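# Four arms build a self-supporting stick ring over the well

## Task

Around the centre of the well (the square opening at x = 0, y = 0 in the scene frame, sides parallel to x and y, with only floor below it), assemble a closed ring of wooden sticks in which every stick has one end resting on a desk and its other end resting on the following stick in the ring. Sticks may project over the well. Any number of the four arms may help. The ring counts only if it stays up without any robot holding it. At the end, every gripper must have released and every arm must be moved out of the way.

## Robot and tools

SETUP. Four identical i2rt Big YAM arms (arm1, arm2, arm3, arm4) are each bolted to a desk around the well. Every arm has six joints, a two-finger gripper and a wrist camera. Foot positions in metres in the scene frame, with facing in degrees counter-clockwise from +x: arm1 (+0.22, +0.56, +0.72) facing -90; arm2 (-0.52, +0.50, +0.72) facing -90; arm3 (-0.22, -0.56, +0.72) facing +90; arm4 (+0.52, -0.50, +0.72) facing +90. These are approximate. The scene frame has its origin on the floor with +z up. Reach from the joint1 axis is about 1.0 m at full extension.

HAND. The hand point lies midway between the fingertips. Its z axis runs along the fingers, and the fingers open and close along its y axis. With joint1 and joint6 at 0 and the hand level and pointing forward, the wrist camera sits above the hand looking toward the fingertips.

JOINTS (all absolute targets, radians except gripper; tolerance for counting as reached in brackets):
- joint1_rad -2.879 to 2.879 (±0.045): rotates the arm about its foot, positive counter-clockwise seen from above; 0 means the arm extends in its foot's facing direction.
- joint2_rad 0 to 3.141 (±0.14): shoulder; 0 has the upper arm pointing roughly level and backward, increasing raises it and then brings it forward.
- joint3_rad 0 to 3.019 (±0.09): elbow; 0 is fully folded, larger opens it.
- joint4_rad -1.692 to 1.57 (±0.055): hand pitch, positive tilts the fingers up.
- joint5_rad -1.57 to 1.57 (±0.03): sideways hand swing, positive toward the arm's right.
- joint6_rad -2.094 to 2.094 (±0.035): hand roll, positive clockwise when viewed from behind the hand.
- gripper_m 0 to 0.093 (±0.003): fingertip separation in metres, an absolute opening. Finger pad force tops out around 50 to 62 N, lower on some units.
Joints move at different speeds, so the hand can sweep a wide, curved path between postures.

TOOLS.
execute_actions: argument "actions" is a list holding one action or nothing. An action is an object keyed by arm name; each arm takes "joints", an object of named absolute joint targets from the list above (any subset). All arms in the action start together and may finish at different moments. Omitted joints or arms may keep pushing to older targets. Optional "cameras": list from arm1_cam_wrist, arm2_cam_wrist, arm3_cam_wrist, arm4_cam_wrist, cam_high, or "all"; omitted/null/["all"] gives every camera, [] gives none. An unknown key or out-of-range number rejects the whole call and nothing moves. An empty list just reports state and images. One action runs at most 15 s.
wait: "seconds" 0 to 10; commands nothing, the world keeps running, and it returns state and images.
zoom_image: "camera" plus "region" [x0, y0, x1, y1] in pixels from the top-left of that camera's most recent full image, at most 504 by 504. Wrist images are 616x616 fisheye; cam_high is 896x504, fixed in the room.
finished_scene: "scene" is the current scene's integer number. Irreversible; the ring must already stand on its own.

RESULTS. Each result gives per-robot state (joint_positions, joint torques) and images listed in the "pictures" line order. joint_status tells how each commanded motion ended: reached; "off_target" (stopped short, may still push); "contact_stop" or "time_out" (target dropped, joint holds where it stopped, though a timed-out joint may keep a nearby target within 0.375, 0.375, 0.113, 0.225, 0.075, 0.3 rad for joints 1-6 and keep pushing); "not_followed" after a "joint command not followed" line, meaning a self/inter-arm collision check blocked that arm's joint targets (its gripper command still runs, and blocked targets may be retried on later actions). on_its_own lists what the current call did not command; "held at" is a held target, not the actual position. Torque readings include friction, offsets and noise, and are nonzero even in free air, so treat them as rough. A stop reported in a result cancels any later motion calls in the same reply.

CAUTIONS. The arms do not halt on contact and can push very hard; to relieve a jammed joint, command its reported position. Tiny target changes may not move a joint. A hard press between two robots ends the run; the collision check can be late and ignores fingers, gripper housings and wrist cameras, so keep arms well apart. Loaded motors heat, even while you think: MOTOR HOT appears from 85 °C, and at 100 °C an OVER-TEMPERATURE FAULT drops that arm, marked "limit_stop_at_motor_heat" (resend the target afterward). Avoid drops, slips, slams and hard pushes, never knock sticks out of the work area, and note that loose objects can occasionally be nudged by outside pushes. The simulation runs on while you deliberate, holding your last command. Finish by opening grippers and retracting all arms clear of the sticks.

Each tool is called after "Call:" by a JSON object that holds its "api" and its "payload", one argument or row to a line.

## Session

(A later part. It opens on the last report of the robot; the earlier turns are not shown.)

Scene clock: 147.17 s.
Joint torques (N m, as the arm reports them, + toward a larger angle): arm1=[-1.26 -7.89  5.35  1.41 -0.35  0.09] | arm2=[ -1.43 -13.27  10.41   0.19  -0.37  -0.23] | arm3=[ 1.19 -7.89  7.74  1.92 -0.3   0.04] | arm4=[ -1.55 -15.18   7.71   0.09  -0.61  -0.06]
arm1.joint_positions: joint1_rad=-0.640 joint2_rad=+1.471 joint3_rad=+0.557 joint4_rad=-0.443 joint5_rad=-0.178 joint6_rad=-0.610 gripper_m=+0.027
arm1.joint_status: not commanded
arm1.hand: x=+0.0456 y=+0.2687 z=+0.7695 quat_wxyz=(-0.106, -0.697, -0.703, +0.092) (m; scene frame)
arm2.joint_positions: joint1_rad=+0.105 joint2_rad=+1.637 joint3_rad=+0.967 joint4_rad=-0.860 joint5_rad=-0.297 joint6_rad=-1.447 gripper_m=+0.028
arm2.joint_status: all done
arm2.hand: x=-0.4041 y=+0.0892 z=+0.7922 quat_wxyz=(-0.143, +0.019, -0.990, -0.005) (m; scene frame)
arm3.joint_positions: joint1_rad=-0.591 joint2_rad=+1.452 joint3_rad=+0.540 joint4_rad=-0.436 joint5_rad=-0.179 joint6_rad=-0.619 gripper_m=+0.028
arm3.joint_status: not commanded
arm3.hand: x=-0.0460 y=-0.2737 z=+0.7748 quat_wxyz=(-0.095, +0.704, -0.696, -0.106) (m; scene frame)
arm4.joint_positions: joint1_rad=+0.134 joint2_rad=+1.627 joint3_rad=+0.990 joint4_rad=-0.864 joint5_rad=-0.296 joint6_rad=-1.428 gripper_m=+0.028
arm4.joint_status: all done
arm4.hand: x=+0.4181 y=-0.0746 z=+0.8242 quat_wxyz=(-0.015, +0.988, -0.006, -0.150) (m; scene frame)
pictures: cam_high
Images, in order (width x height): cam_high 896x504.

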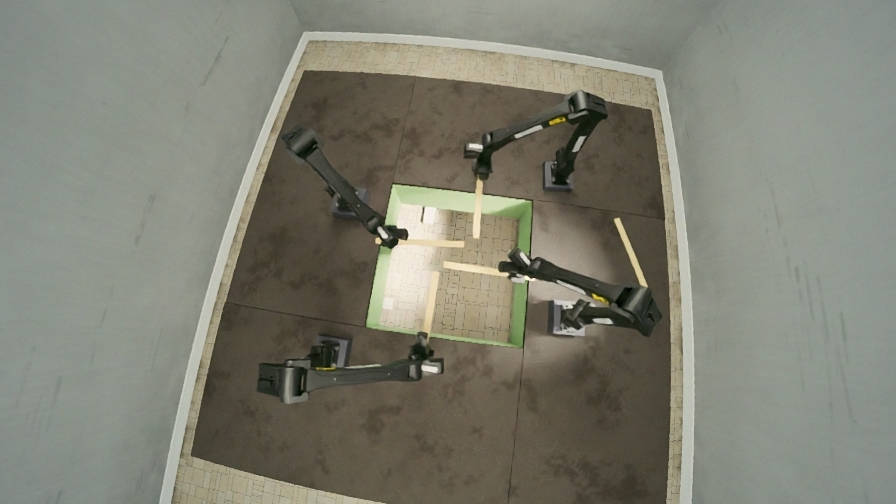

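Call:
{"api": "execute_actions", "payload": {
  "actions": [
    {"arm2":{"joints":{"joint1_rad":0.25,"joint2_rad":1.68,"joint3_rad":1.01,"joint4_rad":-0.79,"joint5_rad":-0.285,"joint6_rad":-1.29}},"arm4":{"joints":{"joint1_rad":0.3,"joint2_rad":1.71,"joint3_rad":1.01,"joint4_rad":-0.76,"joint5_rad":-0.28,"joint6_rad":-1.27}}}
  ],
  "cameras": []
}}

Call:
{"api": "execute_actions", "payload": {
  "actions": [
    {"arm2":{"joints":{"joint1_rad":0.4,"joint2_rad":1.74,"joint3_rad":1.045,"joint4_rad":-0.71,"joint5_rad":-0.27,"joint6_rad":-1.11}},"arm4":{"joints":{"joint1_rad":0.46,"joint2_rad":1.807,"joint3_rad":1.07,"joint4_rad":-0.67,"joint5_rad":-0.265,"joint6_rad":-1.08}}}
  ]
}}

Call:
{"api": "zoom_image", "payload": {
  "camera": "cam_high",
  "region": [350,170,570,360]
}}

Scene clock: 170.20 s.
Joint torques (N m, as the arm reports them, + toward a larger angle): arm1=[-1.49 -8.41  5.34  1.29 -0.36  0.1 ] | arm2=[ -1.47 -12.83  12.21   1.46  -0.28   0.08] | arm3=[ 1.5  -7.77  7.78  1.8  -0.3   0.04] | arm4=[ -1.44 -15.69   8.98   0.96  -0.39   0.13]
arm1.joint_positions: joint1_rad=-0.640 joint2_rad=+1.471 joint3_rad=+0.557 joint4_rad=-0.443 joint5_rad=-0.178 joint6_rad=-0.610 gripper_m=+0.027
arm1.joint_status: not commanded
arm1.hand: x=+0.0456 y=+0.2687 z=+0.7695 quat_wxyz=(-0.106, -0.697, -0.703, +0.092) (m; scene frame)
arm2.joint_positions: joint1_rad=+0.256 joint2_rad=+1.670 joint3_rad=+0.968 joint4_rad=-0.805 joint5_rad=-0.284 joint6_rad=-1.304 gripper_m=+0.028
arm2.joint_status: all done
arm2.hand: x=-0.3428 y=+0.1009 z=+0.7786 quat_wxyz=(-0.138, +0.024, -0.990, -0.013) (m; scene frame)
arm3.joint_positions: joint1_rad=-0.591 joint2_rad=+1.452 joint3_rad=+0.540 joint4_rad=-0.436 joint5_rad=-0.179 joint6_rad=-0.619 gripper_m=+0.028
arm3.joint_status: not commanded
arm3.hand: x=-0.0460 y=-0.2737 z=+0.7748 quat_wxyz=(-0.095, +0.704, -0.696, -0.106) (m; scene frame)
arm4.joint_positions: joint1_rad=+0.304 joint2_rad=+1.692 joint3_rad=+0.990 joint4_rad=-0.771 joint5_rad=-0.279 joint6_rad=-1.282 gripper_m=+0.028
arm4.joint_status: all done
arm4.hand: x=+0.3458 y=-0.0827 z=+0.7976 quat_wxyz=(-0.006, +0.989, +0.008, -0.147) (m; scene frame)
pictures: none
No camera images: the call's "cameras" was empty. Leave "cameras" out to get every camera's image.

Scene clock: 171.37 s.
Joint torques (N m, as the arm reports them, + toward a larger angle): arm1=[-1.74 -8.24  5.25  1.38 -0.33  0.07] | arm2=[ -1.3  -13.65  11.19   1.63  -0.28   0.05] | arm3=[ 1.68 -7.7   7.83  1.91 -0.3   0.04] | arm4=[ -1.21 -16.91   9.69   1.01  -0.38   0.15]
arm1.joint_positions: joint1_rad=-0.640 joint2_rad=+1.471 joint3_rad=+0.557 joint4_rad=-0.443 joint5_rad=-0.178 joint6_rad=-0.610 gripper_m=+0.027
arm1.joint_status: not commanded
arm1.hand: x=+0.0456 y=+0.2687 z=+0.7695 quat_wxyz=(-0.106, -0.697, -0.703, +0.092) (m; scene frame)
arm2.joint_positions: joint1_rad=+0.405 joint2_rad=+1.731 joint3_rad=+1.012 joint4_rad=-0.723 joint5_rad=-0.269 joint6_rad=-1.124 gripper_m=+0.028
arm2.joint_status: all done
arm2.hand: x=-0.2731 y=+0.1009 z=+0.7661 quat_wxyz=(-0.141, +0.013, -0.990, -0.005) (m; scene frame)
arm3.joint_positions: joint1_rad=-0.591 joint2_rad=+1.452 joint3_rad=+0.540 joint4_rad=-0.436 joint5_rad=-0.179 joint6_rad=-0.619 gripper_m=+0.028
arm3.joint_status: not commanded
arm3.hand: x=-0.0460 y=-0.2737 z=+0.7748 quat_wxyz=(-0.095, +0.704, -0.696, -0.106) (m; scene frame)
arm4.joint_positions: joint1_rad=+0.464 joint2_rad=+1.788 joint3_rad=+1.038 joint4_rad=-0.680 joint5_rad=-0.264 joint6_rad=-1.092 gripper_m=+0.028
arm4.joint_status: all done
arm4.hand: x=+0.2696 y=-0.0848 z=+0.7718 quat_wxyz=(-0.003, +0.989, -0.004, -0.149) (m; scene frame)
pictures: arm1_cam_wrist, arm2_cam_wrist, arm3_cam_wrist, arm4_cam_wrist, cam_high
Images, in order (width x height): arm1_cam_wrist 616x616, arm2_cam_wrist 616x616, arm3_cam_wrist 616x616, arm4_cam_wrist 616x616, cam_high 896x504.

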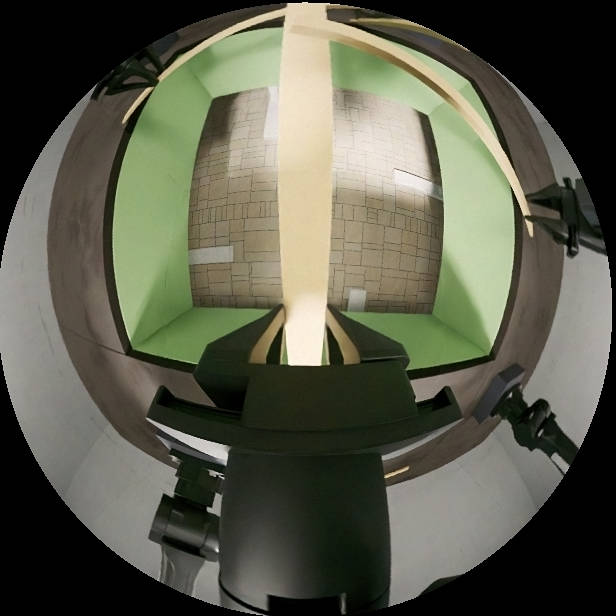

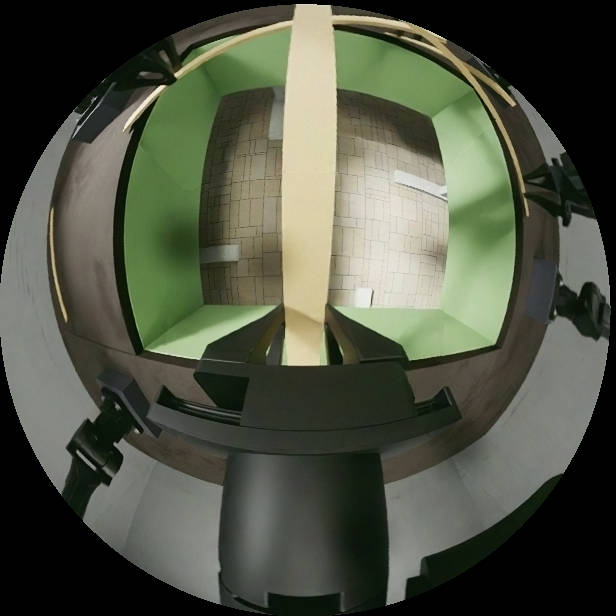

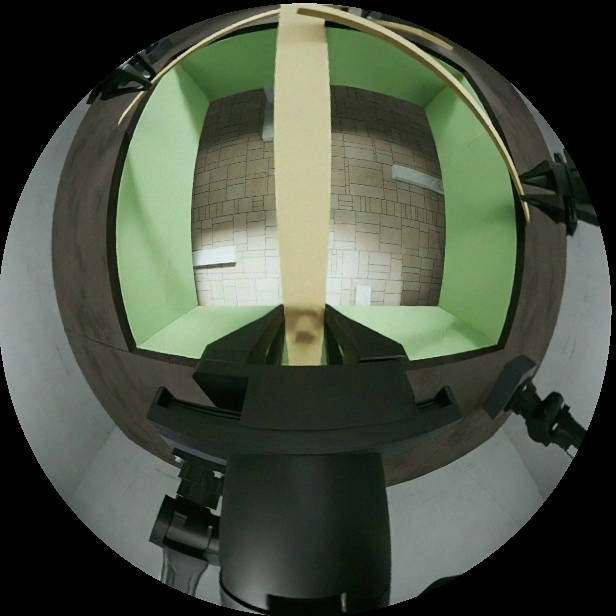

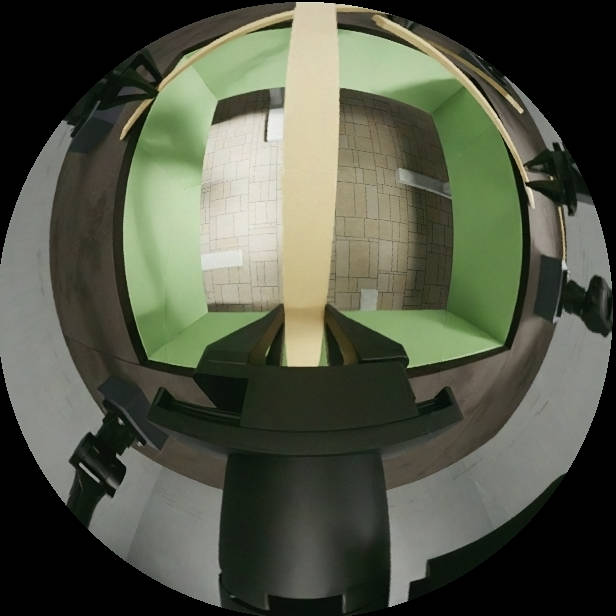

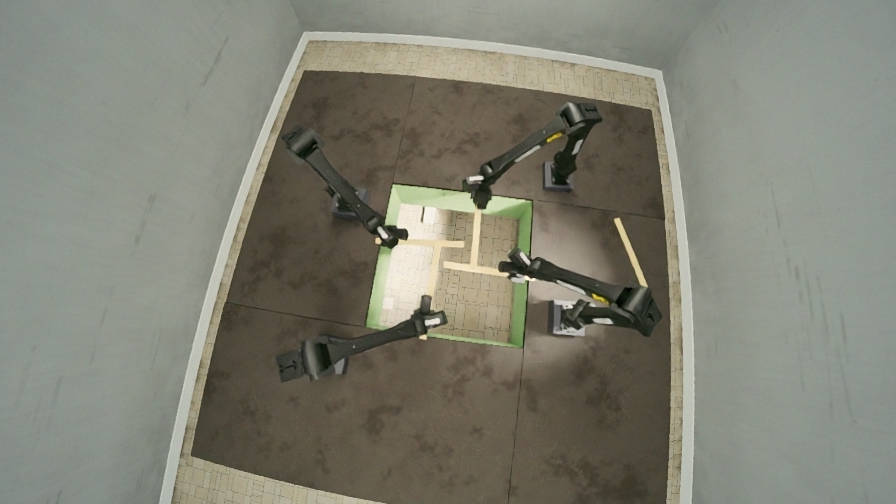

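Region (350, 170, 570, 360) of cam_high's 896x504 image, scaled by 2.291, with more detail than that image has; it fills the top 435 rows of this view, and the rest is white.

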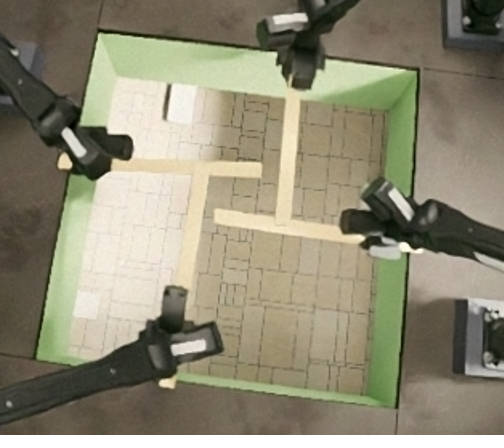

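Call:
{"api": "execute_actions", "payload": {
  "actions": [
    {"arm2":{"joints":{"joint1_rad":0.37,"joint2_rad":1.867,"joint3_rad":1.195,"joint4_rad":-0.77,"joint6_rad":-1.15}},"arm4":{"joints":{"joint1_rad":0.425,"joint2_rad":1.885,"joint3_rad":1.175,"joint4_rad":-0.725,"joint6_rad":-1.15}}}
  ]
}}

Call:
{"api": "zoom_image", "payload": {
  "camera": "cam_high",
  "region": [350,170,570,360]
}}

Scene clock: 182.73 s.
Joint torques (N m, as the arm reports them, + toward a larger angle): arm1=[-1.43 -8.2   5.37  1.35 -0.35  0.07] | arm2=[ -1.07 -16.42  11.81   0.37  -0.26  -0.21] | arm3=[ 1.5  -7.71  7.73  1.85 -0.29  0.03] | arm4=[ -1.   -17.3   10.26   0.23  -0.39  -0.08]
arm1.joint_positions: joint1_rad=-0.640 joint2_rad=+1.471 joint3_rad=+0.557 joint4_rad=-0.443 joint5_rad=-0.178 joint6_rad=-0.610 gripper_m=+0.027
arm1.joint_status: not commanded
arm1.hand: x=+0.0456 y=+0.2687 z=+0.7695 quat_wxyz=(-0.106, -0.697, -0.703, +0.092) (m; scene frame)
arm2.joint_positions: joint1_rad=+0.371 joint2_rad=+1.859 joint3_rad=+1.157 joint4_rad=-0.758 joint5_rad=-0.270 joint6_rad=-1.140 gripper_m=+0.028
arm2.joint_status: all done
arm2.hand: x=-0.2683 y=+0.0512 z=+0.7512 quat_wxyz=(-0.138, +0.003, -0.990, -0.009) (m; scene frame)
arm3.joint_positions: joint1_rad=-0.591 joint2_rad=+1.452 joint3_rad=+0.540 joint4_rad=-0.436 joint5_rad=-0.179 joint6_rad=-0.619 gripper_m=+0.028
arm3.joint_status: not commanded
arm3.hand: x=-0.0460 y=-0.2737 z=+0.7748 quat_wxyz=(-0.095, +0.704, -0.696, -0.106) (m; scene frame)
arm4.joint_positions: joint1_rad=+0.425 joint2_rad=+1.855 joint3_rad=+1.138 joint4_rad=-0.716 joint5_rad=-0.264 joint6_rad=-1.138 gripper_m=+0.028
arm4.joint_status: all done
arm4.hand: x=+0.2731 y=-0.0467 z=+0.7709 quat_wxyz=(-0.008, +0.989, -0.001, -0.148) (m; scene frame)
pictures: arm1_cam_wrist, arm2_cam_wrist, arm3_cam_wrist, arm4_cam_wrist, cam_high
Images, in order (width x height): arm1_cam_wrist 616x616, arm2_cam_wrist 616x616, arm3_cam_wrist 616x616, arm4_cam_wrist 616x616, cam_high 896x504.

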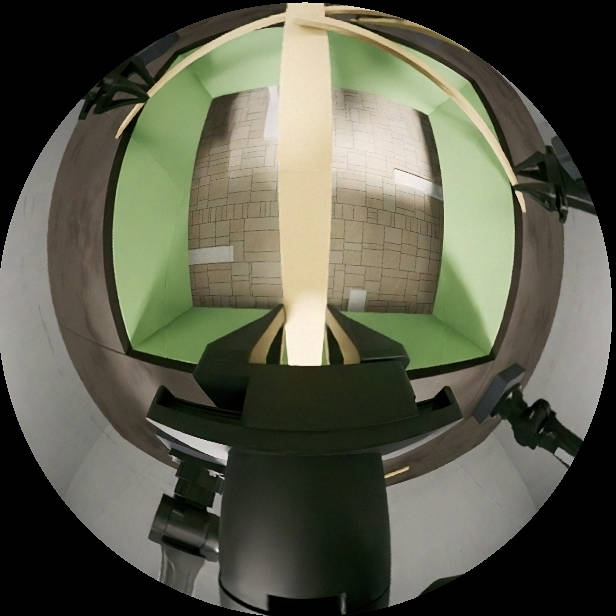

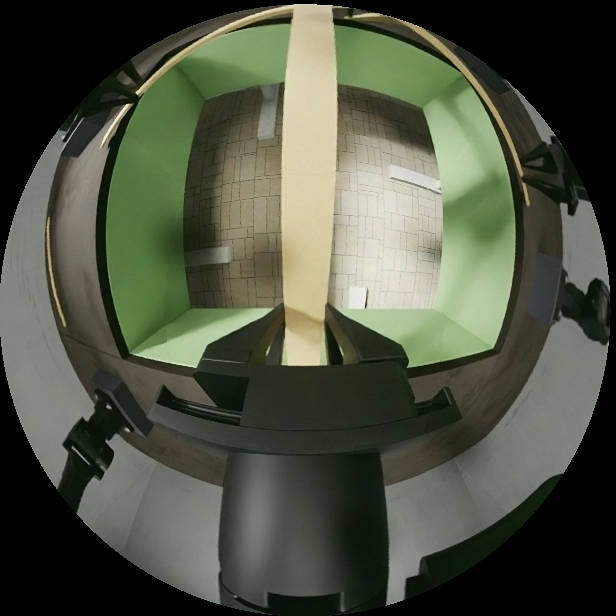

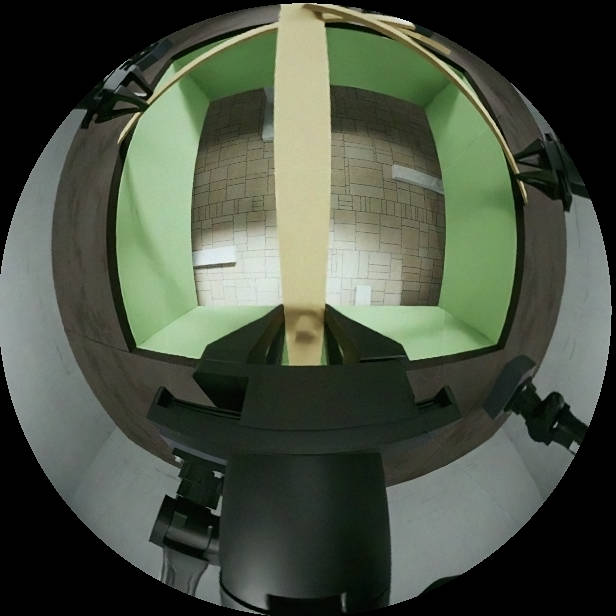

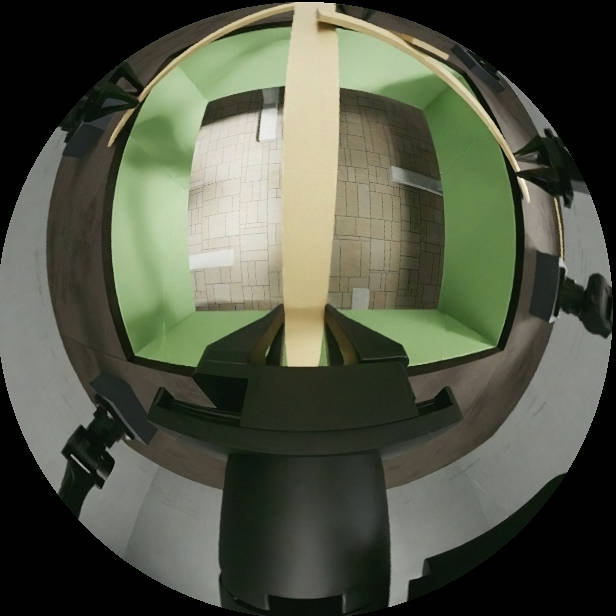

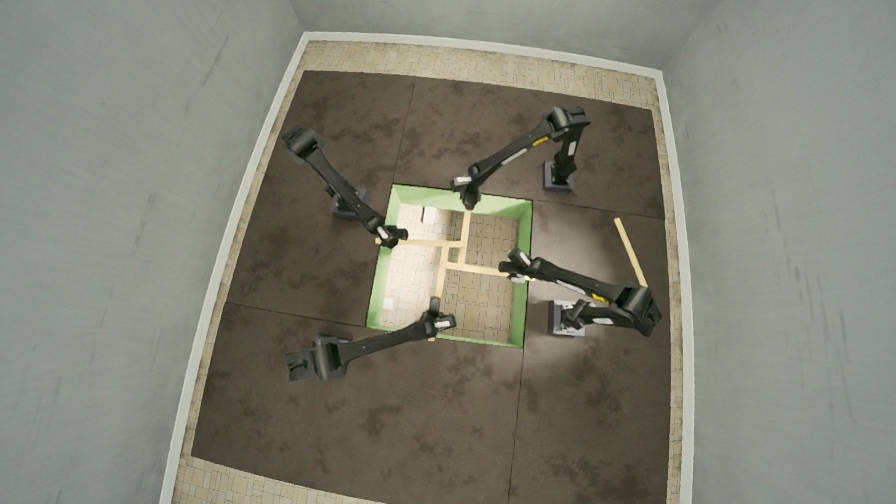

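Region (350, 170, 570, 360) of cam_high's 896x504 image, scaled by 2.291, with more detail than that image has; it fills the top 435 rows of this view, and the rest is white.

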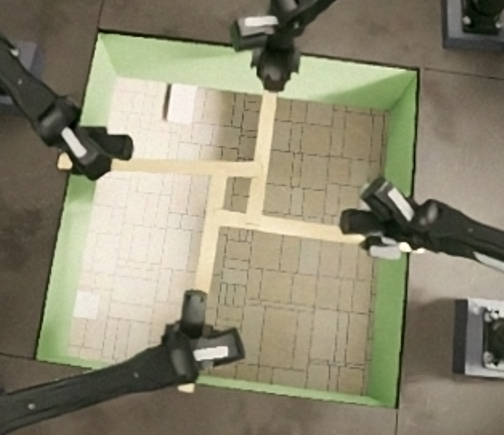

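Call:
{"api": "execute_actions", "payload": {
  "actions": [
    {"arm1":{"joints":{"joint6_rad":-0.575}},"arm2":{"joints":{"joint6_rad":-1.077}},"arm3":{"joints":{"joint6_rad":-0.58}},"arm4":{"joints":{"joint6_rad":-1.09}}}
  ]
}}

Call:
{"api": "zoom_image", "payload": {
  "camera": "cam_high",
  "region": [410,210,510,300]
}}

Call:
{"api": "zoom_image", "payload": {
  "camera": "arm1_cam_wrist",
  "region": [60,0,600,240]
}}

Scene clock: 193.30 s.
Joint torques (N m, as the arm reports them, + toward a larger angle): arm1=[-1.68 -8.53  5.35  1.42 -0.33  0.19] | arm2=[ -0.91 -16.33  11.69   0.29  -0.27   0.22] | arm3=[ 1.35 -7.8   7.71  1.95 -0.32  0.09] | arm4=[ -1.14 -17.37  10.25   0.15  -0.37   0.24]
arm1.joint_positions: joint1_rad=-0.640 joint2_rad=+1.471 joint3_rad=+0.557 joint4_rad=-0.443 joint5_rad=-0.178 joint6_rad=-0.595 gripper_m=+0.027
arm1.joint_status: all done
arm1.hand: x=+0.0456 y=+0.2687 z=+0.7695 quat_wxyz=(-0.107, -0.702, -0.698, +0.092) (m; scene frame)
arm2.joint_positions: joint1_rad=+0.371 joint2_rad=+1.859 joint3_rad=+1.159 joint4_rad=-0.758 joint5_rad=-0.270 joint6_rad=-1.107 gripper_m=+0.028
arm2.joint_status: all done
arm2.hand: x=-0.2680 y=+0.0505 z=+0.7516 quat_wxyz=(-0.138, -0.013, -0.990, -0.011) (m; scene frame)
arm3.joint_positions: joint1_rad=-0.591 joint2_rad=+1.452 joint3_rad=+0.540 joint4_rad=-0.436 joint5_rad=-0.179 joint6_rad=-0.592 gripper_m=+0.028
arm3.joint_status: all done
arm3.hand: x=-0.0460 y=-0.2737 z=+0.7748 quat_wxyz=(-0.094, +0.694, -0.706, -0.107) (m; scene frame)
arm4.joint_positions: joint1_rad=+0.425 joint2_rad=+1.855 joint3_rad=+1.138 joint4_rad=-0.716 joint5_rad=-0.264 joint6_rad=-1.113 gripper_m=+0.028
arm4.joint_status: all done
arm4.hand: x=+0.2731 y=-0.0467 z=+0.7709 quat_wxyz=(-0.007, +0.989, -0.014, -0.148) (m; scene frame)
pictures: arm1_cam_wrist, arm2_cam_wrist, arm3_cam_wrist, arm4_cam_wrist, cam_high
Images, in order (width x height): arm1_cam_wrist 616x616, arm2_cam_wrist 616x616, arm3_cam_wrist 616x616, arm4_cam_wrist 616x616, cam_high 896x504.

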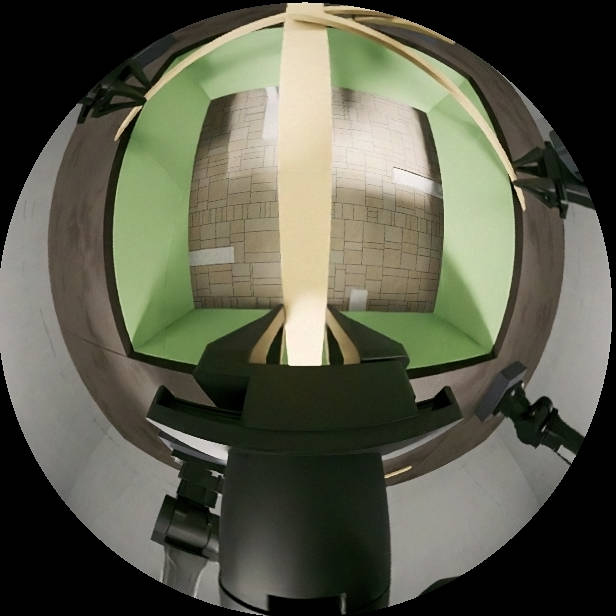

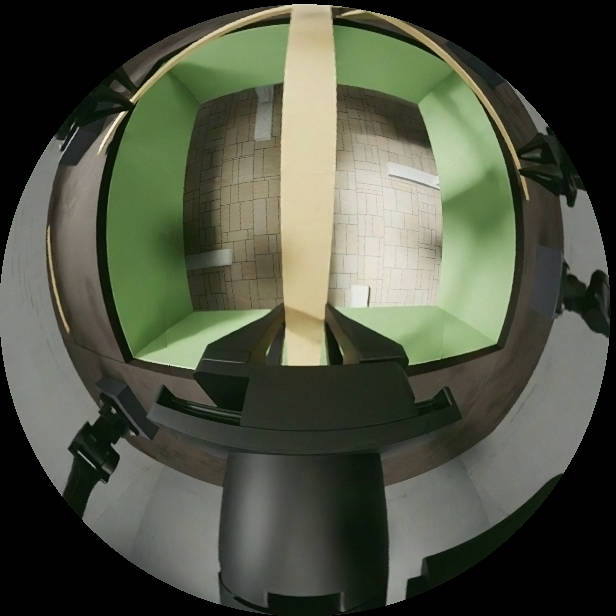

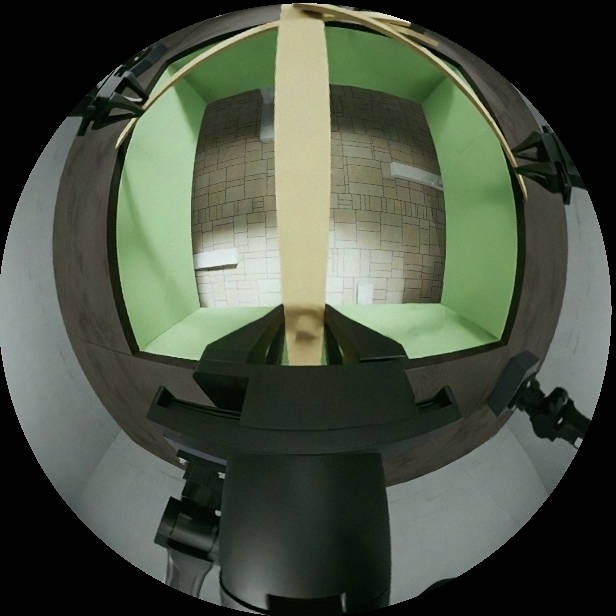

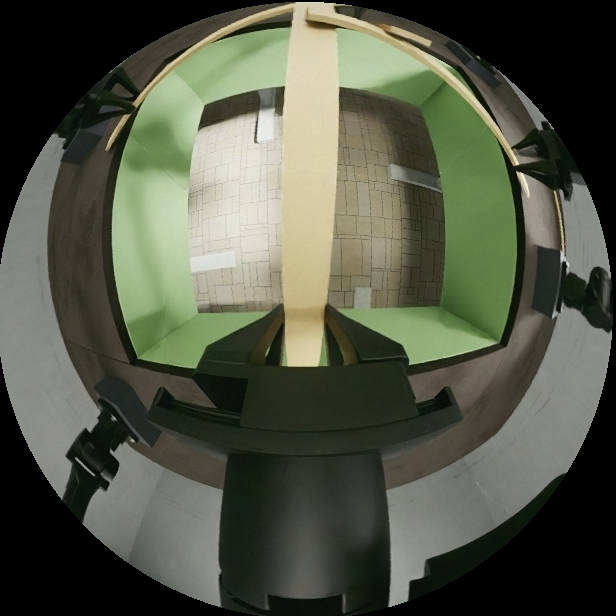

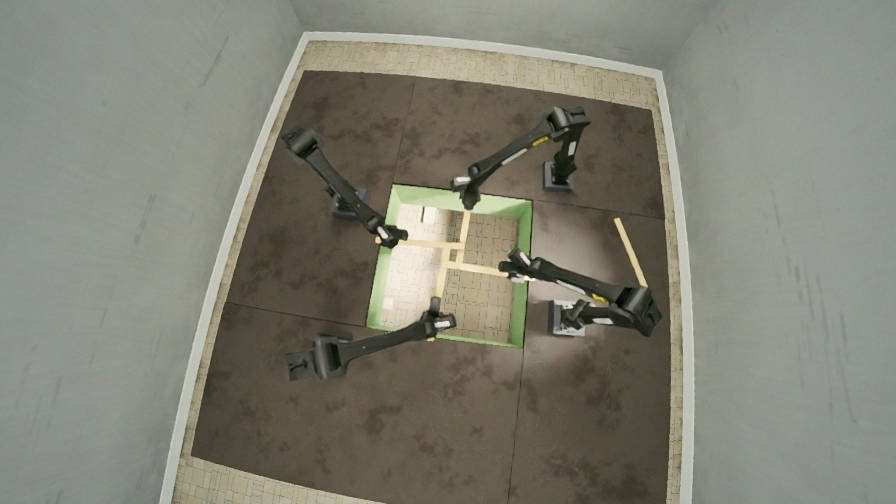

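Region (410, 210, 510, 300) of cam_high's 896x504 image, scaled by 5.040, with more detail than that image has; it fills the top 454 rows of this view, and the rest is white.

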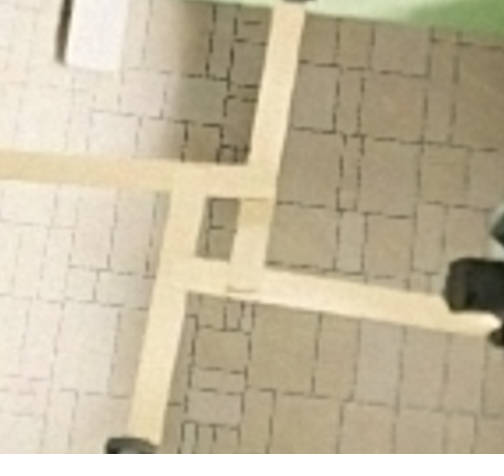

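Region (60, 0, 600, 240) is 540x240 pixels. A region can be at most 504 by 504 pixels.

Call:
{"api": "execute_actions", "payload": {
  "actions": [
    {"arm1":{"joints":{"joint1_rad":-0.605,"joint2_rad":1.59,"joint3_rad":0.64,"joint4_rad":-0.49,"joint5_rad":-0.098,"joint6_rad":-0.54}},"arm2":{"joints":{"joint1_rad":0.395,"joint3_rad":1.225,"joint4_rad":-0.86,"joint5_rad":-0.14,"joint6_rad":-1.06}},"arm3":{"joints":{"joint1_rad":-0.555,"joint2_rad":1.577,"joint3_rad":0.63,"joint4_rad":-0.495,"joint5_rad":-0.1,"joint6_rad":-0.54}},"arm4":{"joints":{"joint1_rad":0.465,"joint2_rad":1.925,"joint3_rad":1.22,"joint4_rad":-0.79,"joint5_rad":-0.13,"joint6_rad":-1.05}}}
  ]
}}

Call:
{"api": "zoom_image", "payload": {
  "camera": "cam_high",
  "region": [360,180,550,350]
}}

Scene clock: 206.93 s.
Joint torques (N m, as the arm reports them, + toward a larger angle): arm1=[-1.17 -7.11  6.33 -0.06 -0.12  0.25] | arm2=[ -0.62 -15.65  11.69   0.     0.15   0.07] | arm3=[ 1.83 -7.56  9.18  0.96  0.02  0.24] | arm4=[ -1.54 -18.2   10.51  -0.06   0.12   0.2 ]
arm1.joint_positions: joint1_rad=-0.609 joint2_rad=+1.568 joint3_rad=+0.611 joint4_rad=-0.480 joint5_rad=-0.100 joint6_rad=-0.565 gripper_m=+0.027
arm1.joint_status: all done
arm1.hand: x=+0.0410 y=+0.2670 z=+0.7498 quat_wxyz=(-0.064, -0.711, -0.698, +0.057) (m; scene frame)
arm2.joint_positions: joint1_rad=+0.394 joint2_rad=+1.859 joint3_rad=+1.189 joint4_rad=-0.845 joint5_rad=-0.149 joint6_rad=-1.072 gripper_m=+0.028
arm2.joint_status: all done
arm2.hand: x=-0.2788 y=+0.0531 z=+0.7550 quat_wxyz=(-0.072, -0.025, -0.997, -0.013) (m; scene frame)
arm3.joint_positions: joint1_rad=-0.561 joint2_rad=+1.555 joint3_rad=+0.596 joint4_rad=-0.492 joint5_rad=-0.103 joint6_rad=-0.565 gripper_m=+0.028
arm3.joint_status: all done
arm3.hand: x=-0.0441 y=-0.2757 z=+0.7536 quat_wxyz=(-0.048, +0.695, -0.715, -0.063) (m; scene frame)
arm4.joint_positions: joint1_rad=+0.470 joint2_rad=+1.898 joint3_rad=+1.178 joint4_rad=-0.779 joint5_rad=-0.138 joint6_rad=-1.068 gripper_m=+0.028
arm4.joint_status: all done
arm4.hand: x=+0.2730 y=-0.0504 z=+0.7560 quat_wxyz=(+0.000, +0.997, -0.020, -0.078) (m; scene frame)
pictures: arm1_cam_wrist, arm2_cam_wrist, arm3_cam_wrist, arm4_cam_wrist, cam_high
Images, in order (width x height): arm1_cam_wrist 616x616, arm2_cam_wrist 616x616, arm3_cam_wrist 616x616, arm4_cam_wrist 616x616, cam_high 896x504.

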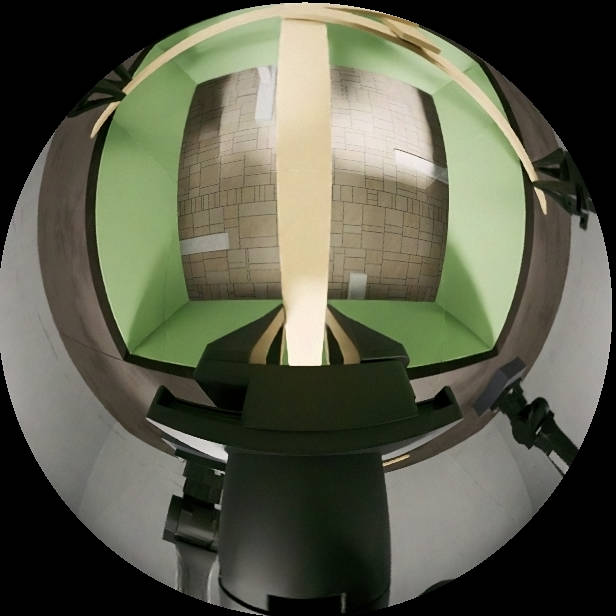

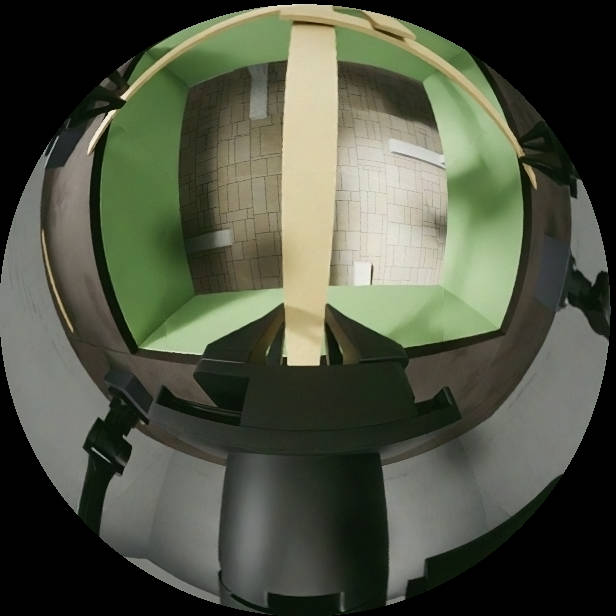

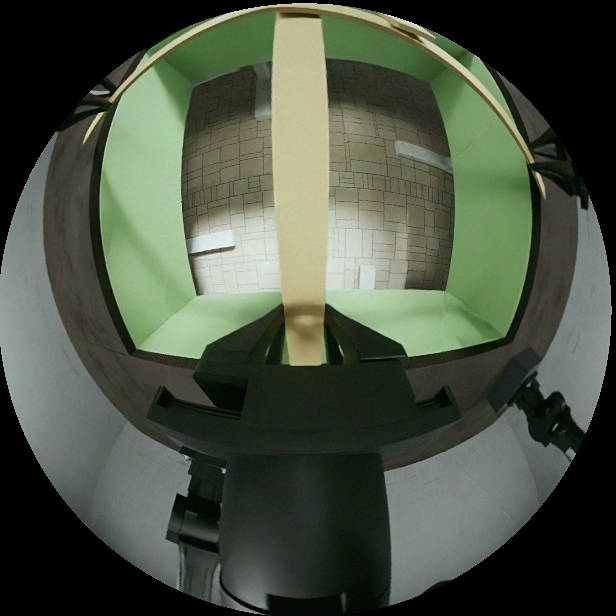

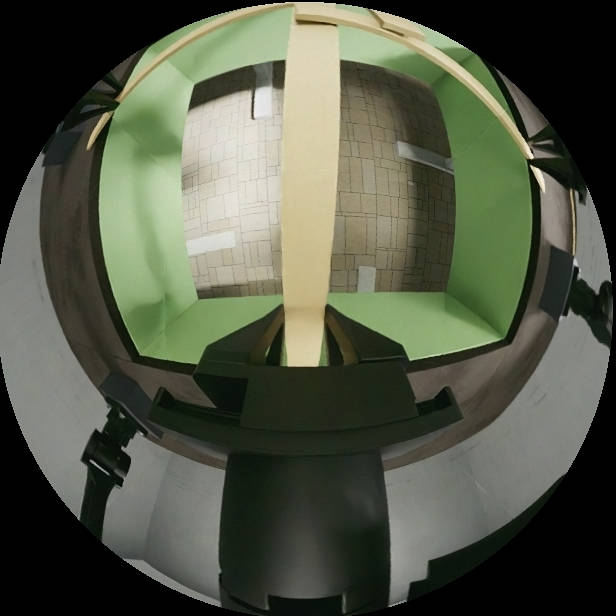

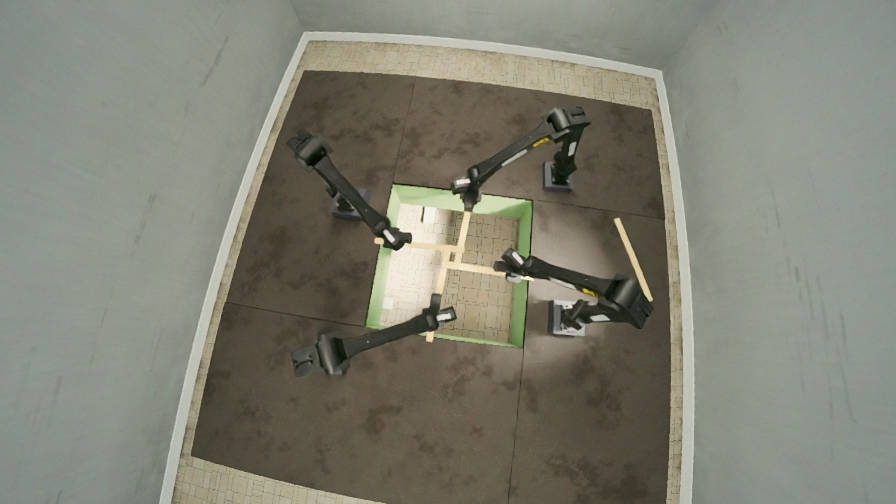

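Region (360, 180, 550, 350) of cam_high's 896x504 image, scaled by 2.653, with more detail than that image has; it fills the top 451 rows of this view, and the rest is white.

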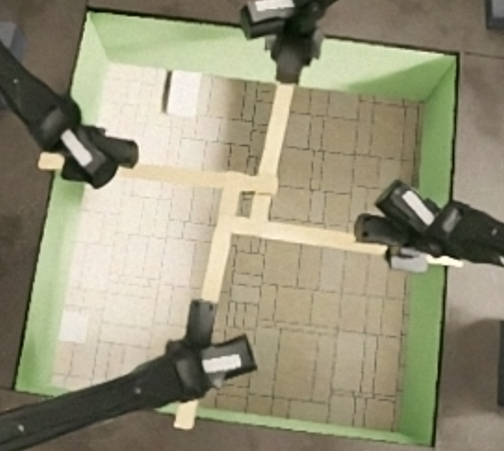

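Call:
{"api": "execute_actions", "payload": {
  "actions": [
    {"arm2":{"joints":{"joint2_rad":1.905,"joint6_rad":-1.125}},"arm4":{"joints":{"joint6_rad":-1.11}}}
  ],
  "cameras": ["cam_high"]
}}

Call:
{"api": "zoom_image", "payload": {
  "camera": "cam_high",
  "region": [410,210,510,300]
}}

Scene clock: 215.67 s.
Joint torques (N m, as the arm reports them, + toward a larger angle): arm1=[-1.18 -7.33  6.28 -0.09 -0.13  0.25] | arm2=[ -0.86 -15.44  11.08  -0.04   0.13  -0.49] | arm3=[ 1.54 -7.36  9.2   1.    0.01  0.23] | arm4=[ -1.53 -18.15  10.43  -0.1   -0.11  -0.27]
arm1.joint_positions: joint1_rad=-0.609 joint2_rad=+1.571 joint3_rad=+0.611 joint4_rad=-0.480 joint5_rad=-0.100 joint6_rad=-0.565 gripper_m=+0.027
arm1.joint_status: not commanded
arm1.hand: x=+0.0413 y=+0.2674 z=+0.7488 quat_wxyz=(-0.064, -0.711, -0.698, +0.056) (m; scene frame)
arm2.joint_positions: joint1_rad=+0.394 joint2_rad=+1.887 joint3_rad=+1.194 joint4_rad=-0.845 joint5_rad=-0.149 joint6_rad=-1.090 gripper_m=+0.028
arm2.joint_status: joint6_rad time_out (moved -0.018 of -0.053); the others done
arm2.on_its_own: joint6_rad reads -1.090 and still pushes toward -1.125 since a time_out
arm2.hand: x=-0.2795 y=+0.0543 z=+0.7435 quat_wxyz=(-0.067, -0.017, -0.997, -0.022) (m; scene frame)
arm3.joint_positions: joint1_rad=-0.560 joint2_rad=+1.555 joint3_rad=+0.596 joint4_rad=-0.492 joint5_rad=-0.103 joint6_rad=-0.565 gripper_m=+0.028
arm3.joint_status: not commanded
arm3.hand: x=-0.0442 y=-0.2756 z=+0.7536 quat_wxyz=(-0.048, +0.695, -0.714, -0.063) (m; scene frame)
arm4.joint_positions: joint1_rad=+0.470 joint2_rad=+1.898 joint3_rad=+1.180 joint4_rad=-0.779 joint5_rad=-0.133 joint6_rad=-1.080 gripper_m=+0.028
arm4.joint_status: all done
arm4.hand: x=+0.2734 y=-0.0493 z=+0.7564 quat_wxyz=(-0.002, +0.997, -0.015, -0.076) (m; scene frame)
pictures: cam_high
Images, in order (width x height): cam_high 896x504.

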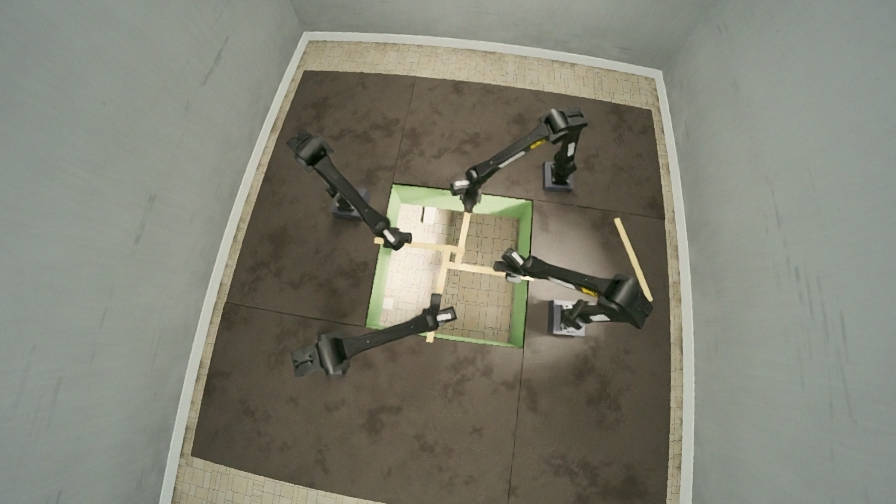

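Region (410, 210, 510, 300) of cam_high's 896x504 image, scaled by 5.040, with more detail than that image has; it fills the top 454 rows of this view, and the rest is white.

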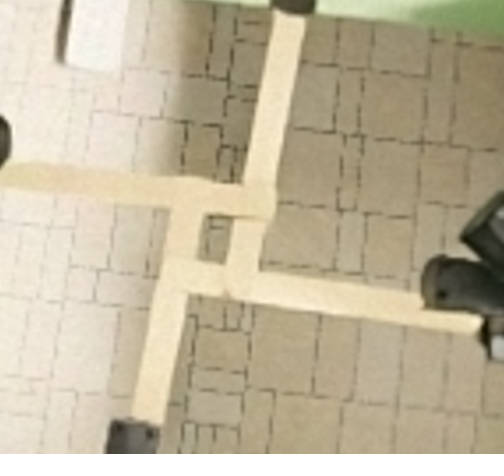

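In contact. Release, relaxing the roll joints.

Call:
{"api": "execute_actions", "payload": {
  "actions": [
    {"arm1":{"joints":{"gripper_m":0.045,"joint6_rad":-0.565}},"arm2":{"joints":{"gripper_m":0.045,"joint6_rad":-1.09}},"arm3":{"joints":{"gripper_m":0.045,"joint6_rad":-0.565}},"arm4":{"joints":{"gripper_m":0.045,"joint6_rad":-1.08}}}
  ],
  "cameras": ["cam_high","arm1_cam_wrist","arm2_cam_wrist"]
}}

Scene clock: 221.70 s.
Joint torques (N m, as the arm reports them, + toward a larger angle): arm1=[-1.36 -7.39  6.26 -0.08 -0.11 -0.03] | arm2=[ -0.92 -15.64  11.12   0.07  -0.04  -0.09] | arm3=[ 1.62 -7.33  9.14  0.96 -0.01 -0.06] | arm4=[ -1.35 -18.16  10.43   0.03  -0.11   0.03]
arm1.joint_positions: joint1_rad=-0.609 joint2_rad=+1.572 joint3_rad=+0.611 joint4_rad=-0.480 joint5_rad=-0.100 joint6_rad=-0.565 gripper_m=+0.045
arm1.joint_status: all done
arm1.hand: x=+0.0414 y=+0.2676 z=+0.7483 quat_wxyz=(-0.063, -0.711, -0.698, +0.055) (m; scene frame)
arm2.joint_positions: joint1_rad=+0.394 joint2_rad=+1.887 joint3_rad=+1.194 joint4_rad=-0.848 joint5_rad=-0.144 joint6_rad=-1.090 gripper_m=+0.045
arm2.joint_status: all done
arm2.hand: x=-0.2807 y=+0.0547 z=+0.7434 quat_wxyz=(-0.064, -0.017, -0.998, -0.022) (m; scene frame)
arm3.joint_positions: joint1_rad=-0.560 joint2_rad=+1.555 joint3_rad=+0.597 joint4_rad=-0.492 joint5_rad=-0.103 joint6_rad=-0.566 gripper_m=+0.045
arm3.joint_status: all done
arm3.hand: x=-0.0438 y=-0.2751 z=+0.7539 quat_wxyz=(-0.049, +0.696, -0.714, -0.063) (m; scene frame)
arm4.joint_positions: joint1_rad=+0.470 joint2_rad=+1.898 joint3_rad=+1.180 joint4_rad=-0.780 joint5_rad=-0.133 joint6_rad=-1.080 gripper_m=+0.045
arm4.joint_status: all done
arm4.hand: x=+0.2736 y=-0.0495 z=+0.7564 quat_wxyz=(-0.001, +0.997, -0.015, -0.075) (m; scene frame)
pictures: arm1_cam_wrist, arm2_cam_wrist, cam_high
Images, in order (width x height): arm1_cam_wrist 616x616, arm2_cam_wrist 616x616, cam_high 896x504.

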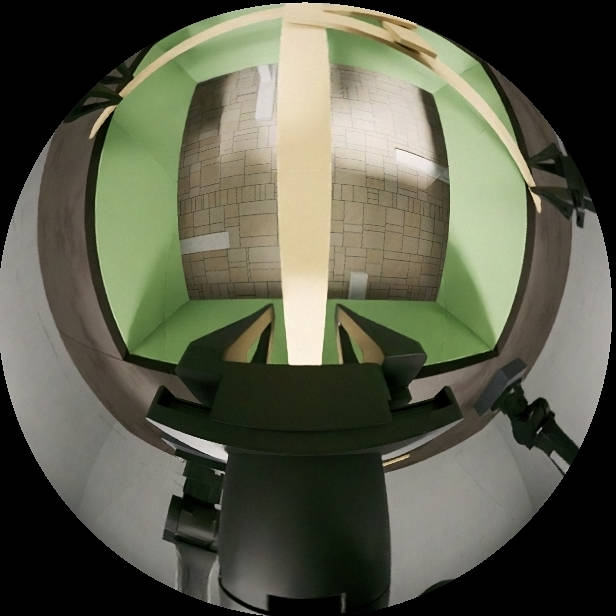

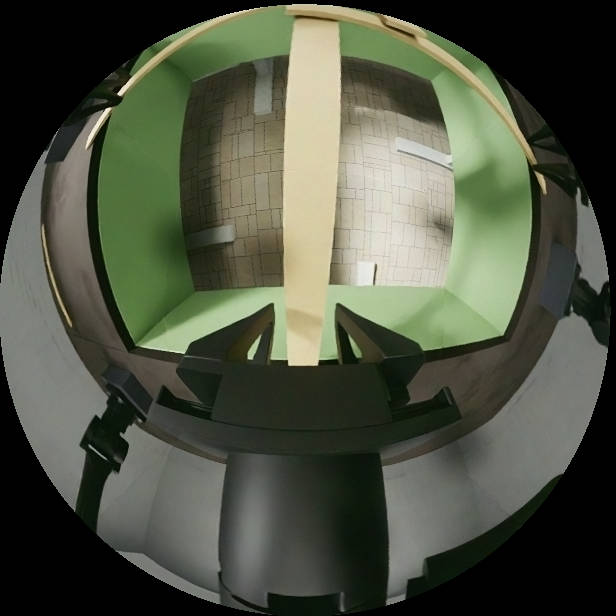

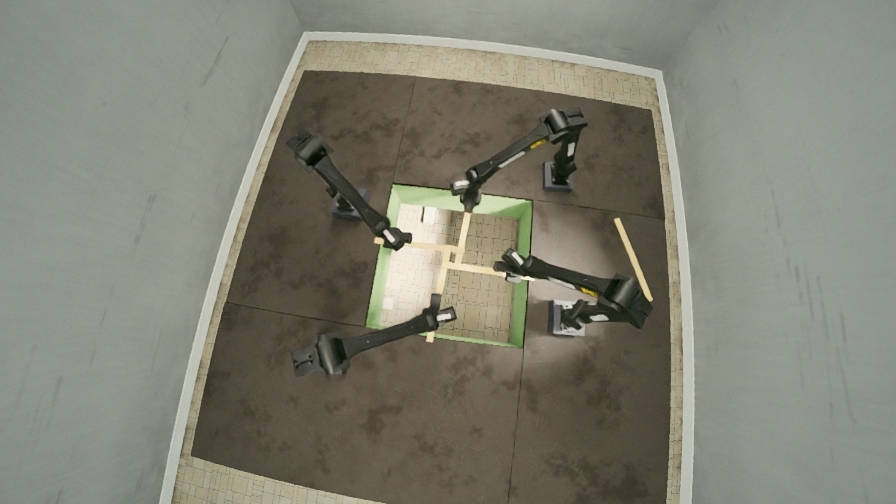

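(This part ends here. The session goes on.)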